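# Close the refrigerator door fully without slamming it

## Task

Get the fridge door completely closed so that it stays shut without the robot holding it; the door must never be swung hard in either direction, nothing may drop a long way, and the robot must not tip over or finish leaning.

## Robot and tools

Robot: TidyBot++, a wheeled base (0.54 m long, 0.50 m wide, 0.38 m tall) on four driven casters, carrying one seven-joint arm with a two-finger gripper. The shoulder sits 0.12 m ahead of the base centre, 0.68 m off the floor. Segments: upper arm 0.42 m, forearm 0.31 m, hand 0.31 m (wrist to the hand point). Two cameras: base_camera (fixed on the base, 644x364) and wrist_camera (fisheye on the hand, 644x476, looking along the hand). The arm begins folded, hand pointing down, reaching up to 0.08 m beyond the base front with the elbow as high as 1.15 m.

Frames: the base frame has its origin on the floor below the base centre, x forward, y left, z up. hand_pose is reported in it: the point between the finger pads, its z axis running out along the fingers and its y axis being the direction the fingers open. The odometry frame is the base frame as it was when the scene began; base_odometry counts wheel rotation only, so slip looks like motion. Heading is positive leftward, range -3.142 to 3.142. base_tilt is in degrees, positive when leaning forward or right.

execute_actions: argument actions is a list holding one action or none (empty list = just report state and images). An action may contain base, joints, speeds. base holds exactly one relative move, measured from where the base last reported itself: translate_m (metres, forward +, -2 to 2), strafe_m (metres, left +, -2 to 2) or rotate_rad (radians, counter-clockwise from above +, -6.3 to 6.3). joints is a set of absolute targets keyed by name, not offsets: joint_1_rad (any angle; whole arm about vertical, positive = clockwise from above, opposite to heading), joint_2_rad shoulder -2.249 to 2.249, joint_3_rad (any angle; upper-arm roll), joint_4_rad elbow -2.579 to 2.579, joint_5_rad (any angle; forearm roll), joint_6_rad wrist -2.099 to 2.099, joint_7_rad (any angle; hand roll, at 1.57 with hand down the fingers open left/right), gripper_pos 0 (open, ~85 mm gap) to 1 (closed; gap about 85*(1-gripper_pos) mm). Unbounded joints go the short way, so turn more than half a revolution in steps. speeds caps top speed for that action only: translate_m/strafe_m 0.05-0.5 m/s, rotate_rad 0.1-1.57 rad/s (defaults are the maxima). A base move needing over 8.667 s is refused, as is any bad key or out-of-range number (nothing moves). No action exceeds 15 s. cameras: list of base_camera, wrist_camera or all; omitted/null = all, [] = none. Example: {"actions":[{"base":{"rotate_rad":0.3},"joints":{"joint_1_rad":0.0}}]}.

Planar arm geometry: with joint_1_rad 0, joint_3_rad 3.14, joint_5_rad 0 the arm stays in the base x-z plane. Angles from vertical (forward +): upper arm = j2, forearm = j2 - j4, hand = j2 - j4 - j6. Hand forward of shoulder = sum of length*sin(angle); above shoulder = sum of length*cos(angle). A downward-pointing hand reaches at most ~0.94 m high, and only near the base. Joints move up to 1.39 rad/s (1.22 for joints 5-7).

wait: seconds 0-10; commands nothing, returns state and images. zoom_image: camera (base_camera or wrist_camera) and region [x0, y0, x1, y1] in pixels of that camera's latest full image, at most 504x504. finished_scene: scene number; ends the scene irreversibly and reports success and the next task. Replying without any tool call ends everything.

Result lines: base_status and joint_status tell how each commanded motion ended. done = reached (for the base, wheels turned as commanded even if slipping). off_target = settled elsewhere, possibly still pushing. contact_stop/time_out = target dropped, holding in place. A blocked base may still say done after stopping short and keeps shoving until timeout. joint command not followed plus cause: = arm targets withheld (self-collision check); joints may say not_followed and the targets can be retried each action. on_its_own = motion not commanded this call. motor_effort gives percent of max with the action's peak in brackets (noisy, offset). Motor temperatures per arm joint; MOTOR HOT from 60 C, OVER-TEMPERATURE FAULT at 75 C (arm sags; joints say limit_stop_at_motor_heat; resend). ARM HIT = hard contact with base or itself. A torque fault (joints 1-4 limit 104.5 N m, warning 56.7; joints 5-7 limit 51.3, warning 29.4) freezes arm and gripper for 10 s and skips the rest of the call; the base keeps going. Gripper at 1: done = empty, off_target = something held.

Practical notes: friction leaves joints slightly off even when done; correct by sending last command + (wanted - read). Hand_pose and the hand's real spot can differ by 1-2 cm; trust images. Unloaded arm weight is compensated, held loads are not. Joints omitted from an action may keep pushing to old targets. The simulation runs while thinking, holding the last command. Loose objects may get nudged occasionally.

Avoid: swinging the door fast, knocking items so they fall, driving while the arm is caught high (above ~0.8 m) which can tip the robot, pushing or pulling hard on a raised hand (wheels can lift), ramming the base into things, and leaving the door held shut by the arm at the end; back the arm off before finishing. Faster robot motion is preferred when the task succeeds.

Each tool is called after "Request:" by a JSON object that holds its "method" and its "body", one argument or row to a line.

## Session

Request:
{"method": "execute_actions", "body": {
  "actions": [
    {"joints":{"joint_6_rad":0.3}}
  ]
}}

Scene clock: 1.43 s.
Motor temperatures (°C, as the motors report them): [31 36 29 34 37 40 38]
base_odometry: x=+0.000 y=+0.000 heading=+0.000 (m, m, rad; odometry frame)
base_tilt: forward=+0.1 right=+0.5 (deg)
base_status: not commanded
joint_positions: joint_1_rad=-0.018 joint_2_rad=-0.358 joint_3_rad=+3.137 joint_4_rad=-2.560 joint_5_rad=-0.050 joint_6_rad=+0.285 joint_7_rad=+1.608 gripper_pos=+0.000
joint_status: all done
motor_effort: joint_1_rad=+0(0) joint_2_rad=-5(4) joint_3_rad=+0(0) joint_4_rad=+18(18) joint_5_rad=+0(0) joint_6_rad=+8(9) joint_7_rad=+0(0) (%)
hand_pose: x=+0.5181 y=+0.0062 z=+0.7847 quat_wxyz=(-0.003, +0.818, +0.001, +0.575) (m; base frame)
pictures: base_camera, wrist_camera
camera_calibration (this result's frames):
wrist_camera: T_world_to_cam=[[0.0611313, -0.998056, -0.0121124, -0.0104622], [-0.352684, -0.0102466, -0.935686, 0.97292], [0.933743, 0.0614715, -0.352625, -0.0701475], [0, 0, 0, 1]] pos_world=[0.409273, 0.00383931, 0.885485]
Images, in order (width x height): base_camera 644x364, wrist_camera 644x476.

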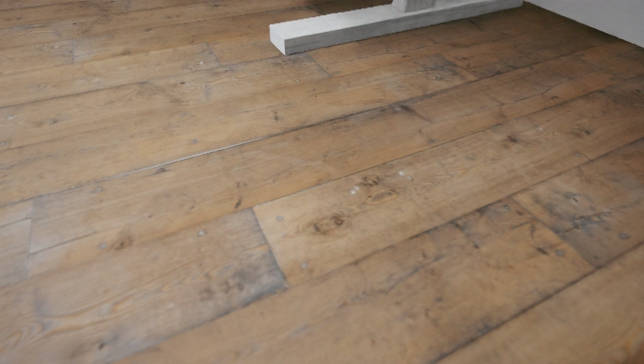

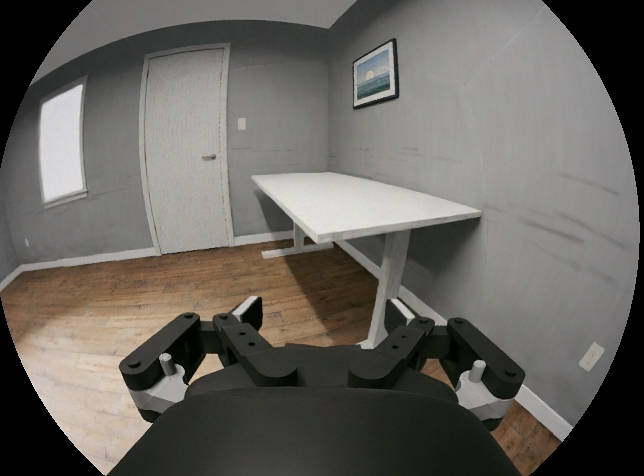

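Request:
{"method": "execute_actions", "body": {
  "actions": [
    {"base":{"rotate_rad":2.0},"joints":{"joint_6_rad":0.1}}
  ]
}}

Scene clock: 12.53 s.
Motor temperatures (°C, as the motors report them): [31 36 29 34 37 40 38]
base_odometry: x=+0.000 y=+0.000 heading=+1.999 (m, m, rad; odometry frame)
base_tilt: forward=+0.1 right=+0.5 (deg)
base_status: done
joint_positions: joint_1_rad=-0.018 joint_2_rad=-0.358 joint_3_rad=+3.137 joint_4_rad=-2.563 joint_5_rad=-0.050 joint_6_rad=+0.123 joint_7_rad=+1.608 gripper_pos=+0.000
joint_status: all done
motor_effort: joint_1_rad=+0(1) joint_2_rad=-4(5) joint_3_rad=+0(1) joint_4_rad=+17(19) joint_5_rad=+0(0) joint_6_rad=+7(9) joint_7_rad=+1(0) (%)
hand_pose: x=+0.4962 y=+0.0081 z=+0.7373 quat_wxyz=(-0.006, +0.863, +0.003, +0.505) (m; base frame)
pictures: base_camera, wrist_camera
camera_calibration (this result's frames):
wrist_camera: T_world_to_cam=[[0.0644107, -0.997647, -0.0235005, -0.00105796], [-0.501312, -0.0119859, -0.865183, 0.94273], [0.862866, 0.0675082, -0.500905, 0.0779136], [0, 0, 0, 1]] pos_world=[0.405442, 0.00498418, 0.854637]
Images, in order (width x height): base_camera 644x364, wrist_camera 644x476.

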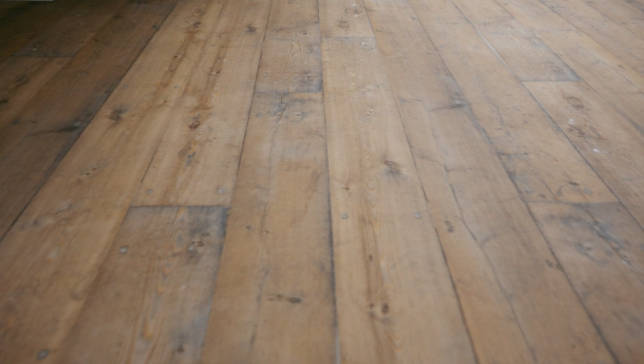

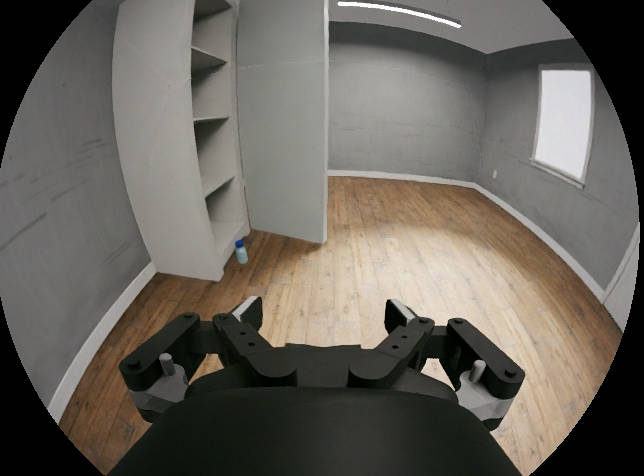

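Request:
{"method": "execute_actions", "body": {
  "actions": [
    {"base":{"translate_m":1.25},"joints":{"joint_1_rad":-1.36,"joint_2_rad":1.18,"joint_3_rad":3.14,"joint_4_rad":-1.51,"joint_5_rad":0,"joint_6_rad":-0.47,"joint_7_rad":-1.42}}
  ]
}}

Scene clock: 27.60 s.
Motor temperatures (°C, as the motors report them): [31 36 29 34 37 40 38]
base_odometry: x=-0.520 y=+1.137 heading=+1.999 (m, m, rad; odometry frame)
base_tilt: forward=+0.1 right=+0.4 (deg)
base_status: done
joint_positions: joint_1_rad=-1.349 joint_2_rad=+1.180 joint_3_rad=+3.137 joint_4_rad=-1.525 joint_5_rad=-0.025 joint_6_rad=-0.430 joint_7_rad=-1.397 gripper_pos=+0.000
joint_status: all done
motor_effort: joint_1_rad=+0(2) joint_2_rad=-40(43) joint_3_rad=-1(3) joint_4_rad=+7(18) joint_5_rad=+1(0) joint_6_rad=+0(8) joint_7_rad=+0(1) (%)
hand_pose: x=+0.2268 y=+0.5129 z=+0.2462 quat_wxyz=(+0.001, +0.683, -0.731, -0.008) (m; base frame)
pictures: base_camera, wrist_camera
camera_calibration (this result's frames):
wrist_camera: T_world_to_cam=[[-0.997482, 0.0575564, -0.0414397, 0.2124], [0.0566352, 0.998128, 0.0230708, -0.474513], [0.0426901, 0.0206658, -0.998875, 0.36291], [0, 0, 0, 1]] pos_world=[0.223247, 0.4539, 0.382251]
Images, in order (width x height): base_camera 644x364, wrist_camera 644x476.

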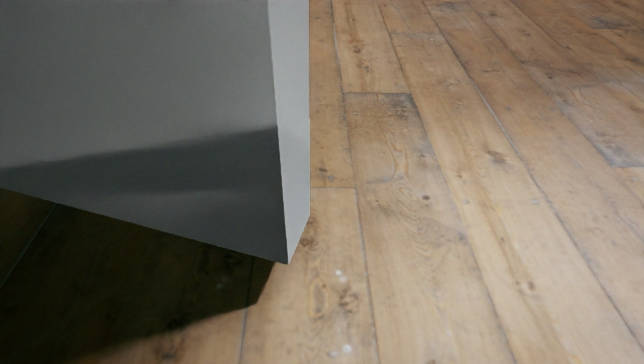

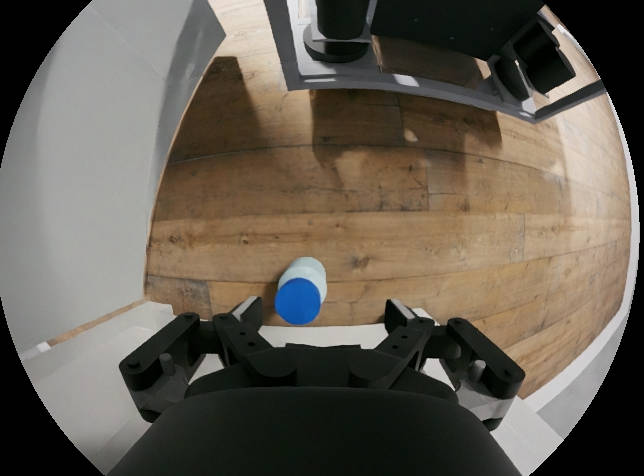

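Request:
{"method": "execute_actions", "body": {
  "actions": [
    {"joints":{"joint_1_rad":-1.295,"joint_2_rad":1.325,"joint_4_rad":-1.30,"joint_6_rad":-0.535}}
  ],
  "cameras": ["wrist_camera"]
}}

Scene clock: 31.77 s.
Motor temperatures (°C, as the motors report them): [31 36 29 34 37 40 38]
base_odometry: x=-0.520 y=+1.137 heading=+1.999 (m, m, rad; odometry frame)
base_tilt: forward=+0.1 right=+0.5 (deg)
base_status: not commanded
joint_positions: joint_1_rad=-1.304 joint_2_rad=+1.319 joint_3_rad=+3.137 joint_4_rad=-1.314 joint_5_rad=-0.025 joint_6_rad=-0.495 joint_7_rad=-1.397 gripper_pos=+0.000
joint_status: all done
motor_effort: joint_1_rad=+0(1) joint_2_rad=-43(45) joint_3_rad=-2(2) joint_4_rad=+7(10) joint_5_rad=+0(0) joint_6_rad=+0(1) joint_7_rad=+0(0) (%)
hand_pose: x=+0.2604 y=+0.5464 z=+0.2006 quat_wxyz=(-0.001, +0.666, -0.746, -0.010) (m; base frame)
pictures: wrist_camera
camera_calibration (this result's frames):
wrist_camera: T_world_to_cam=[[-0.993807, 0.103354, -0.0408123, 0.215951], [0.102204, 0.99433, 0.029348, -0.519898], [0.0436142, 0.024995, -0.998736, 0.31261], [0, 0, 0, 1]] pos_world=[0.254115, 0.486817, 0.336286]
Images, in order (width x height): wrist_camera 644x476.

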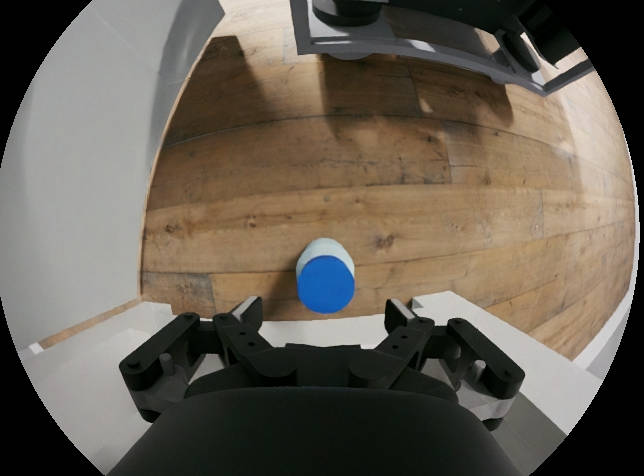

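Request:
{"method": "execute_actions", "body": {
  "actions": [
    {"joints":{"joint_2_rad":1.505,"joint_4_rad":-1.162,"joint_6_rad":-0.425}}
  ],
  "cameras": ["wrist_camera"]
}}

Request:
{"method": "execute_actions", "body": {
  "actions": [
    {"joints":{"gripper_pos":1}}
  ],
  "cameras": ["wrist_camera"]
}}

Scene clock: 36.43 s.
Motor temperatures (°C, as the motors report them): [31 36 29 34 37 40 38]
base_odometry: x=-0.520 y=+1.137 heading=+1.999 (m, m, rad; odometry frame)
base_tilt: forward=+0.1 right=+0.5 (deg)
base_status: not commanded
joint_positions: joint_1_rad=-1.304 joint_2_rad=+1.509 joint_3_rad=+3.137 joint_4_rad=-1.176 joint_5_rad=-0.025 joint_6_rad=-0.466 joint_7_rad=-1.397 gripper_pos=+0.000
joint_status: all done
motor_effort: joint_1_rad=+0(0) joint_2_rad=-44(47) joint_3_rad=-1(2) joint_4_rad=+7(8) joint_5_rad=+0(1) joint_6_rad=+0(1) joint_7_rad=+1(1) (%)
hand_pose: x=+0.2583 y=+0.5379 z=+0.1142 quat_wxyz=(+0.008, +0.665, -0.747, -0.004) (m; base frame)
pictures: wrist_camera
camera_calibration (this result's frames):
wrist_camera: T_world_to_cam=[[-0.993899, 0.103643, -0.037727, 0.210743], [0.103433, 0.994608, 0.00748708, -0.506674], [0.0382996, 0.00353919, -0.99926, 0.239637], [0, 0, 0, 1]] pos_world=[0.252686, 0.481252, 0.251204]
Images, in order (width x height): wrist_camera 644x476.

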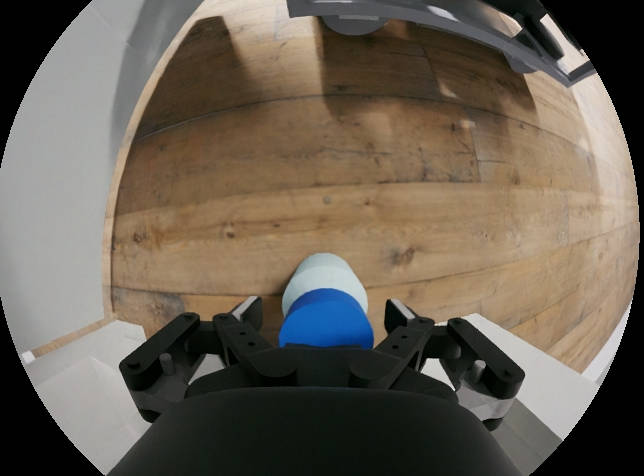

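Scene clock: 37.53 s.
Motor temperatures (°C, as the motors report them): [31 36 29 34 37 40 38]
base_odometry: x=-0.520 y=+1.137 heading=+1.999 (m, m, rad; odometry frame)
base_tilt: forward=+0.1 right=+0.4 (deg)
base_status: not commanded
joint_positions: joint_1_rad=-1.304 joint_2_rad=+1.509 joint_3_rad=+3.137 joint_4_rad=-1.175 joint_5_rad=-0.024 joint_6_rad=-0.464 joint_7_rad=-1.397 gripper_pos=+0.421
joint_status: gripper_pos off_target (ended at +0.421, target +1.000)
motor_effort: joint_1_rad=+0(2) joint_2_rad=-43(48) joint_3_rad=-1(3) joint_4_rad=+7(8) joint_5_rad=+0(0) joint_6_rad=+0(1) joint_7_rad=+0(0) (%)
hand_pose: x=+0.2587 y=+0.5391 z=+0.1148 quat_wxyz=(+0.007, +0.665, -0.746, -0.005) (m; base frame)
pictures: wrist_camera
camera_calibration (this result's frames):
wrist_camera: T_world_to_cam=[[-0.993919, 0.103168, -0.0384817, 0.211403], [0.102852, 0.994645, 0.0101323, -0.508011], [0.039321, 0.00611281, -0.999208, 0.238523], [0, 0, 0, 1]] pos_world=[0.252988, 0.482023, 0.251617]
Images, in order (width x height): wrist_camera 644x476.

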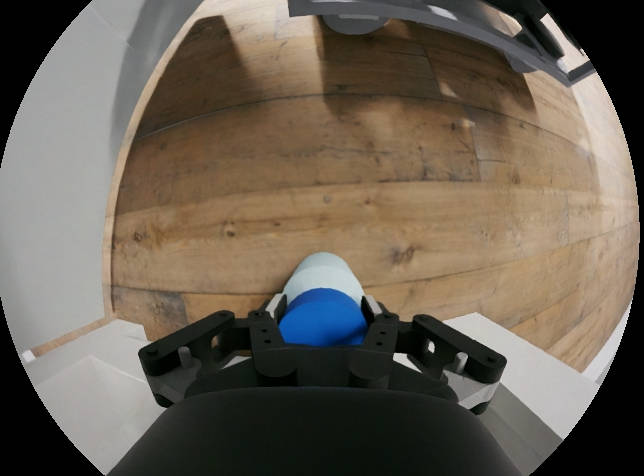

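Request:
{"method": "execute_actions", "body": {
  "actions": [
    {"joints":{"joint_2_rad":1.45},"base":{"strafe_m":-0.1},"speeds":{"strafe_m":0.15}}
  ],
  "cameras": []
}}

Request:
{"method": "execute_actions", "body": {
  "actions": [
    {"joints":{"joint_1_rad":-2.4},"base":{"strafe_m":-0.4}}
  ],
  "cameras": []
}}

Request:
{"method": "execute_actions", "body": {
  "actions": [
    {"joints":{"joint_2_rad":1.50}}
  ],
  "cameras": []
}}

Request:
{"method": "execute_actions", "body": {
  "actions": [
    {"joints":{"gripper_pos":0}}
  ],
  "cameras": []
}}

Request:
{"method": "execute_actions", "body": {
  "actions": [
    {"joints":{"joint_2_rad":1.3,"joint_4_rad":-1.34,"joint_6_rad":-0.535}}
  ]
}}

Scene clock: 45.27 s.
Motor temperatures (°C, as the motors report them): [31 37 29 34 37 40 38]
base_odometry: x=-0.429 y=+1.178 heading=+1.999 (m, m, rad; odometry frame)
base_tilt: forward=+0.1 right=+0.5 (deg)
base_status: done
joint_positions: joint_1_rad=-1.303 joint_2_rad=+1.489 joint_3_rad=+3.137 joint_4_rad=-1.174 joint_5_rad=-0.024 joint_6_rad=-0.462 joint_7_rad=-1.397 gripper_pos=+0.421
joint_status: all done
motor_effort: joint_1_rad=+0(2) joint_2_rad=-48(50) joint_3_rad=-1(2) joint_4_rad=+8(10) joint_5_rad=+0(0) joint_6_rad=+0(2) joint_7_rad=+0(1) (%)
hand_pose: x=+0.2625 y=+0.5510 z=+0.1262 quat_wxyz=(-0.003, +0.665, -0.747, -0.011) (m; base frame)
pictures: none
No camera images: the call's "cameras" was empty. Leave "cameras" out to get every camera's image.

Scene clock: 47.67 s.
Motor temperatures (°C, as the motors report them): [31 37 29 34 37 40 38]
base_odometry: x=-0.066 y=+1.345 heading=+2.000 (m, m, rad; odometry frame)
base_tilt: forward=+0.1 right=+0.4 (deg)
base_status: done
joint_positions: joint_1_rad=-2.394 joint_2_rad=+1.484 joint_3_rad=+3.131 joint_4_rad=-1.173 joint_5_rad=-0.022 joint_6_rad=-0.459 joint_7_rad=-1.397 gripper_pos=+0.421
joint_status: all done
motor_effort: joint_1_rad=+0(5) joint_2_rad=-49(50) joint_3_rad=-2(4) joint_4_rad=+9(10) joint_5_rad=+0(1) joint_6_rad=+0(1) joint_7_rad=+0(0) (%)
hand_pose: x=-0.3089 y=+0.3823 z=+0.1293 quat_wxyz=(+0.004, +0.956, -0.292, -0.016) (m; base frame)
pictures: none
No camera images: the call's "cameras" was empty. Leave "cameras" out to get every camera's image.

Scene clock: 48.60 s.
Motor temperatures (°C, as the motors report them): [31 37 29 34 37 40 38]
base_odometry: x=-0.066 y=+1.345 heading=+2.000 (m, m, rad; odometry frame)
base_tilt: forward=+0.1 right=+0.5 (deg)
base_status: not commanded
joint_positions: joint_1_rad=-2.394 joint_2_rad=+1.510 joint_3_rad=+3.131 joint_4_rad=-1.172 joint_5_rad=-0.022 joint_6_rad=-0.459 joint_7_rad=-1.397 gripper_pos=+0.421
joint_status: all done
motor_effort: joint_1_rad=+0(1) joint_2_rad=-44(49) joint_3_rad=-2(3) joint_4_rad=+7(9) joint_5_rad=+0(1) joint_6_rad=+0(2) joint_7_rad=+1(0) (%)
hand_pose: x=-0.2983 y=+0.3725 z=+0.1145 quat_wxyz=(+0.009, +0.956, -0.292, -0.004) (m; base frame)
pictures: none
No camera images: the call's "cameras" was empty. Leave "cameras" out to get every camera's image.

Scene clock: 49.70 s.
Motor temperatures (°C, as the motors report them): [31 37 29 34 37 40 38]
base_odometry: x=-0.066 y=+1.345 heading=+2.000 (m, m, rad; odometry frame)
base_tilt: forward=+0.1 right=+0.5 (deg)
base_status: not commanded
joint_positions: joint_1_rad=-2.394 joint_2_rad=+1.508 joint_3_rad=+3.131 joint_4_rad=-1.172 joint_5_rad=-0.022 joint_6_rad=-0.459 joint_7_rad=-1.397 gripper_pos=+0.000
joint_status: all done
motor_effort: joint_1_rad=+0(0) joint_2_rad=-43(48) joint_3_rad=-2(2) joint_4_rad=+7(8) joint_5_rad=+0(0) joint_6_rad=+0(1) joint_7_rad=+0(0) (%)
hand_pose: x=-0.2990 y=+0.3732 z=+0.1155 quat_wxyz=(+0.009, +0.956, -0.292, -0.005) (m; base frame)
pictures: none
No camera images: the call's "cameras" was empty. Leave "cameras" out to get every camera's image.

Scene clock: 51.20 s.
Motor temperatures (°C, as the motors report them): [31 37 29 34 37 40 38]
base_odometry: x=-0.066 y=+1.345 heading=+2.000 (m, m, rad; odometry frame)
base_tilt: forward=+0.1 right=+0.5 (deg)
base_status: not commanded
joint_positions: joint_1_rad=-2.394 joint_2_rad=+1.296 joint_3_rad=+3.131 joint_4_rad=-1.325 joint_5_rad=-0.022 joint_6_rad=-0.494 joint_7_rad=-1.397 gripper_pos=+0.000
joint_status: all done
motor_effort: joint_1_rad=+0(1) joint_2_rad=-43(46) joint_3_rad=-1(1) joint_4_rad=+8(9) joint_5_rad=+0(0) joint_6_rad=+0(0) joint_7_rad=-1(1) (%)
hand_pose: x=-0.3060 y=+0.3793 z=+0.2123 quat_wxyz=(+0.003, +0.957, -0.291, -0.016) (m; base frame)
pictures: base_camera, wrist_camera
camera_calibration (this result's frames):
wrist_camera: T_world_to_cam=[[-0.548608, -0.835171, -0.0389763, 0.162662], [-0.835945, 0.547087, 0.0434968, -0.416652], [-0.0150038, 0.0564447, -0.998293, 0.323262], [0, 0, 0, 1]] pos_world=[-0.25421, 0.345549, 0.347173]
Images, in order (width x height): base_camera 644x364, wrist_camera 644x476.

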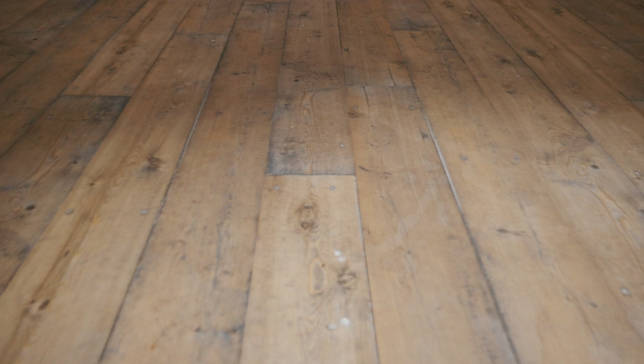

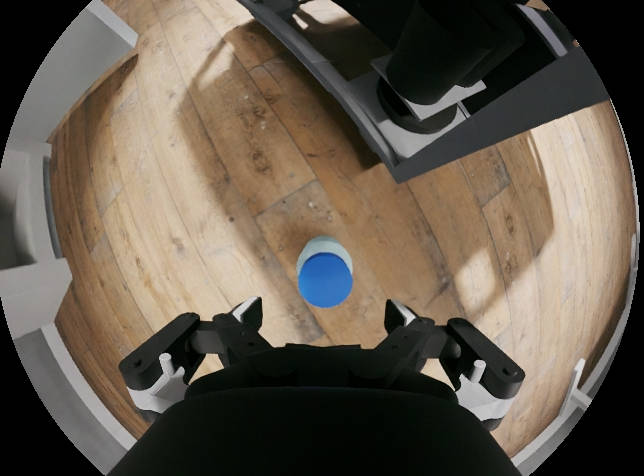

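Request:
{"method": "execute_actions", "body": {
  "actions": [
    {"base":{"translate_m":0.55},"joints":{"joint_1_rad":-1.57,"joint_2_rad":0.5,"joint_4_rad":-2.3,"joint_6_rad":-0.3,"joint_7_rad":1.57,"gripper_pos":1}}
  ],
  "cameras": ["wrist_camera"]
}}

Request:
{"method": "execute_actions", "body": {
  "actions": [
    {"joints":{"joint_2_rad":0.9,"joint_4_rad":-2.0,"joint_6_rad":1.3}}
  ],
  "cameras": ["wrist_camera"]
}}

Scene clock: 58.50 s.
Motor temperatures (°C, as the motors report them): [31 37 29 34 37 40 38]
base_odometry: x=-0.294 y=+1.845 heading=+1.999 (m, m, rad; odometry frame)
base_tilt: forward=+0.1 right=+0.5 (deg)
base_status: done
joint_positions: joint_1_rad=-1.580 joint_2_rad=+0.508 joint_3_rad=+3.136 joint_4_rad=-2.289 joint_5_rad=-0.022 joint_6_rad=-0.341 joint_7_rad=+1.550 gripper_pos=+0.999
joint_status: all done
motor_effort: joint_1_rad=+0(4) joint_2_rad=-23(43) joint_3_rad=-1(3) joint_4_rad=+5(7) joint_5_rad=+0(0) joint_6_rad=+0(1) joint_7_rad=+0(1) (%)
hand_pose: x=+0.1103 y=+0.3118 z=+0.4423 quat_wxyz=(-0.005, +0.717, +0.697, -0.003) (m; base frame)
pictures: wrist_camera
camera_calibration (this result's frames):
wrist_camera: T_world_to_cam=[[0.997761, -0.0160591, -0.0649272, -0.070851], [-0.0153761, -0.999821, 0.011006, 0.364464], [-0.0650924, -0.00998304, -0.997829, 0.588897], [0, 0, 0, 1]] pos_world=[0.114629, 0.36914, 0.579007]
Images, in order (width x height): wrist_camera 644x476.

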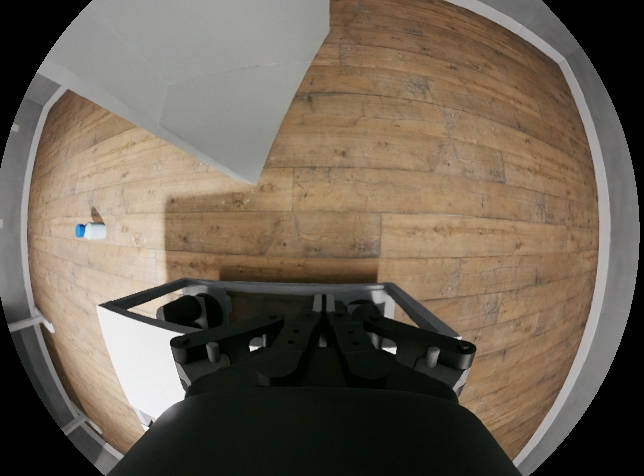

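Scene clock: 60.43 s.
Motor temperatures (°C, as the motors report them): [31 37 29 34 37 40 38]
base_odometry: x=-0.294 y=+1.845 heading=+1.999 (m, m, rad; odometry frame)
base_tilt: forward=+0.1 right=+0.4 (deg)
base_status: not commanded
joint_positions: joint_1_rad=-1.580 joint_2_rad=+0.889 joint_3_rad=+3.136 joint_4_rad=-2.011 joint_5_rad=-0.022 joint_6_rad=+1.275 joint_7_rad=+1.550 gripper_pos=+0.999
joint_status: all done
motor_effort: joint_1_rad=+0(1) joint_2_rad=-37(38) joint_3_rad=-1(1) joint_4_rad=+9(9) joint_5_rad=+0(0) joint_6_rad=+9(9) joint_7_rad=+0(0) (%)
hand_pose: x=+0.1148 y=+0.7125 z=+0.6246 quat_wxyz=(-0.491, +0.523, +0.504, +0.481) (m; base frame)
pictures: wrist_camera
camera_calibration (this result's frames):
wrist_camera: T_world_to_cam=[[0.998716, 0.0456419, -0.0219782, -0.127985], [-0.0188148, -0.0686176, -0.997466, 0.730051], [-0.0470343, 0.996598, -0.0676708, -0.525131], [0, 0, 0, 1]] pos_world=[0.116857, 0.57928, 0.689852]
Images, in order (width x height): wrist_camera 644x476.

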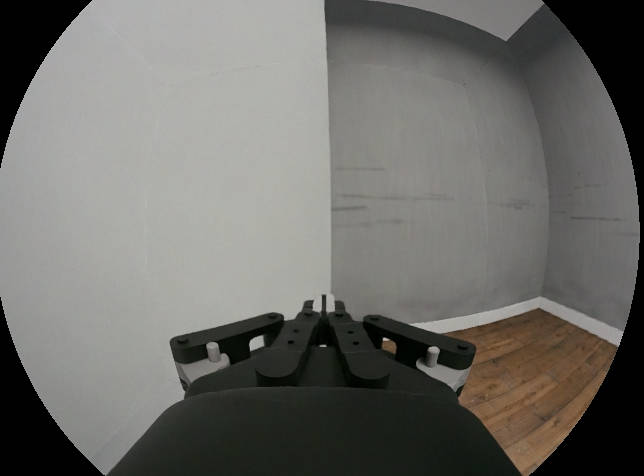

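Request:
{"method": "execute_actions", "body": {
  "actions": [
    {"base":{"translate_m":-0.4},"speeds":{"translate_m":0.12}}
  ],
  "cameras": ["wrist_camera"]
}}

Request:
{"method": "execute_actions", "body": {
  "actions": [
    {"base":{"strafe_m":0.25},"speeds":{"strafe_m":0.07}}
  ],
  "cameras": ["wrist_camera"]
}}

Scene clock: 66.13 s.
Motor temperatures (°C, as the motors report them): [31 38 29 34 37 40 38]
base_odometry: x=-0.128 y=+1.481 heading=+1.999 (m, m, rad; odometry frame)
base_tilt: forward=+0.1 right=+0.5 (deg)
base_status: done
joint_positions: joint_1_rad=-1.569 joint_2_rad=+0.889 joint_3_rad=+3.146 joint_4_rad=-2.011 joint_5_rad=-0.023 joint_6_rad=+1.275 joint_7_rad=+1.550 gripper_pos=+0.999
joint_status: not commanded
motor_effort: joint_1_rad=+0(7) joint_2_rad=-37(38) joint_3_rad=-1(6) joint_4_rad=+9(10) joint_5_rad=-1(5) joint_6_rad=+9(9) joint_7_rad=+1(0) (%)
hand_pose: x=+0.1279 y=+0.7126 z=+0.6246 quat_wxyz=(-0.485, +0.526, +0.501, +0.487) (m; base frame)
pictures: wrist_camera
camera_calibration (this result's frames):
wrist_camera: T_world_to_cam=[[0.999512, 0.0277747, -0.014285, -0.133199], [-0.0123632, -0.0681722, -0.997597, 0.72919], [-0.0286818, 0.997287, -0.0677955, -0.527401], [0, 0, 0, 1]] pos_world=[0.127023, 0.57938, 0.68978]
Images, in order (width x height): wrist_camera 644x476.

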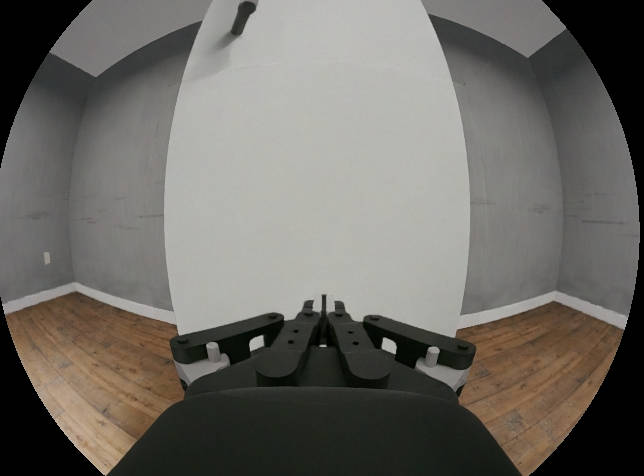

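Scene clock: 70.17 s.
Motor temperatures (°C, as the motors report them): [31 38 29 34 37 40 38]
base_odometry: x=-0.355 y=+1.377 heading=+2.000 (m, m, rad; odometry frame)
base_tilt: forward=+0.1 right=+0.4 (deg)
base_status: done
joint_positions: joint_1_rad=-1.569 joint_2_rad=+0.890 joint_3_rad=+3.146 joint_4_rad=-2.010 joint_5_rad=-0.023 joint_6_rad=+1.275 joint_7_rad=+1.550 gripper_pos=+0.999
joint_status: not commanded
motor_effort: joint_1_rad=+0(1) joint_2_rad=-37(38) joint_3_rad=-1(1) joint_4_rad=+9(10) joint_5_rad=+0(0) joint_6_rad=+9(9) joint_7_rad=+0(0) (%)
hand_pose: x=+0.1279 y=+0.7129 z=+0.6245 quat_wxyz=(-0.485, +0.526, +0.501, +0.487) (m; base frame)
pictures: wrist_camera
camera_calibration (this result's frames):
wrist_camera: T_world_to_cam=[[0.999512, 0.0277893, -0.0142685, -0.133227], [-0.0123576, -0.0677621, -0.997625, 0.728892], [-0.0286902, 0.997314, -0.0673856, -0.527974], [0, 0, 0, 1]] pos_world=[0.127022, 0.579649, 0.689682]
Images, in order (width x height): wrist_camera 644x476.

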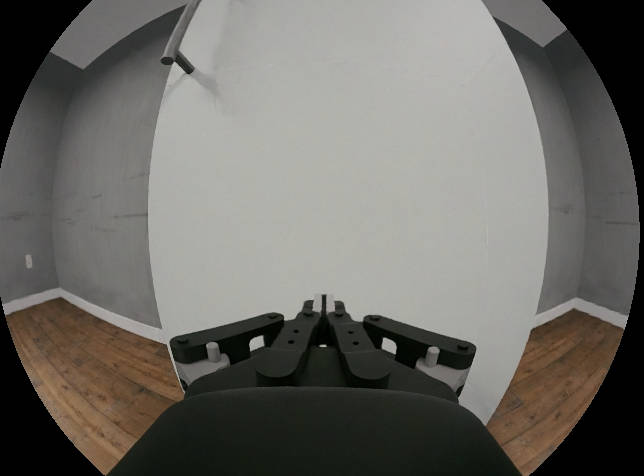

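Request:
{"method": "execute_actions", "body": {
  "actions": [
    {"base":{"strafe_m":0.09},"speeds":{"strafe_m":0.06}}
  ],
  "cameras": ["wrist_camera"]
}}

Scene clock: 74.13 s.
Motor temperatures (°C, as the motors report them): [31 38 29 34 37 40 38]
base_odometry: x=-0.437 y=+1.340 heading=+2.000 (m, m, rad; odometry frame)
base_tilt: forward=+0.1 right=+0.5 (deg)
base_status: done
joint_positions: joint_1_rad=-1.569 joint_2_rad=+0.875 joint_3_rad=+3.146 joint_4_rad=-2.051 joint_5_rad=-0.022 joint_6_rad=+1.291 joint_7_rad=+1.550 gripper_pos=+0.999
joint_status: not commanded
motor_effort: joint_1_rad=+0(1) joint_2_rad=-33(39) joint_3_rad=-1(2) joint_4_rad=+18(22) joint_5_rad=+0(1) joint_6_rad=+5(9) joint_7_rad=+0(0) (%)
hand_pose: x=+0.1278 y=+0.7008 z=+0.6242 quat_wxyz=(-0.483, +0.528, +0.503, +0.485) (m; base frame)
pictures: wrist_camera
camera_calibration (this result's frames):
wrist_camera: T_world_to_cam=[[0.999514, 0.0277502, -0.0142343, -0.132813], [-0.012032, -0.077976, -0.996883, 0.734392], [-0.0287736, 0.996569, -0.0776042, -0.508989], [0, 0, 0, 1]] pos_world=[0.12694, 0.568193, 0.690713]
Images, in order (width x height): wrist_camera 644x476.

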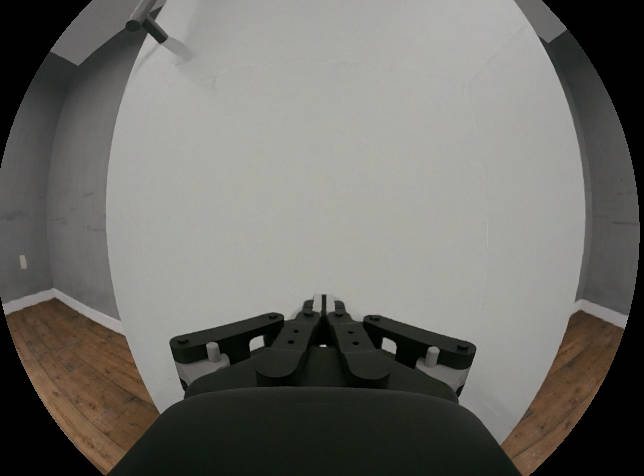

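Request:
{"method": "execute_actions", "body": {
  "actions": [
    {"base":{"strafe_m":-0.08}}
  ],
  "cameras": []
}}

Request:
{"method": "finished_scene", "body": {
  "scene": 2
}}

Scene clock: 76.83 s.
Motor temperatures (°C, as the motors report them): [31 38 29 34 37 40 38]
base_odometry: x=-0.364 y=+1.373 heading=+1.999 (m, m, rad; odometry frame)
base_tilt: forward=+0.1 right=+0.4 (deg)
base_status: done
joint_positions: joint_1_rad=-1.569 joint_2_rad=+0.895 joint_3_rad=+3.146 joint_4_rad=-1.998 joint_5_rad=-0.022 joint_6_rad=+1.291 joint_7_rad=+1.550 gripper_pos=+0.999
joint_status: not commanded
motor_effort: joint_1_rad=+0(1) joint_2_rad=-37(40) joint_3_rad=-1(2) joint_4_rad=+9(17) joint_5_rad=+0(0) joint_6_rad=+8(9) joint_7_rad=-1(1) (%)
hand_pose: x=+0.1278 y=+0.7166 z=+0.6305 quat_wxyz=(-0.491, +0.520, +0.495, +0.493) (m; base frame)
pictures: none
No camera images: the call's "cameras" was empty. Leave "cameras" out to get every camera's image.

The scene is finished: the task was done.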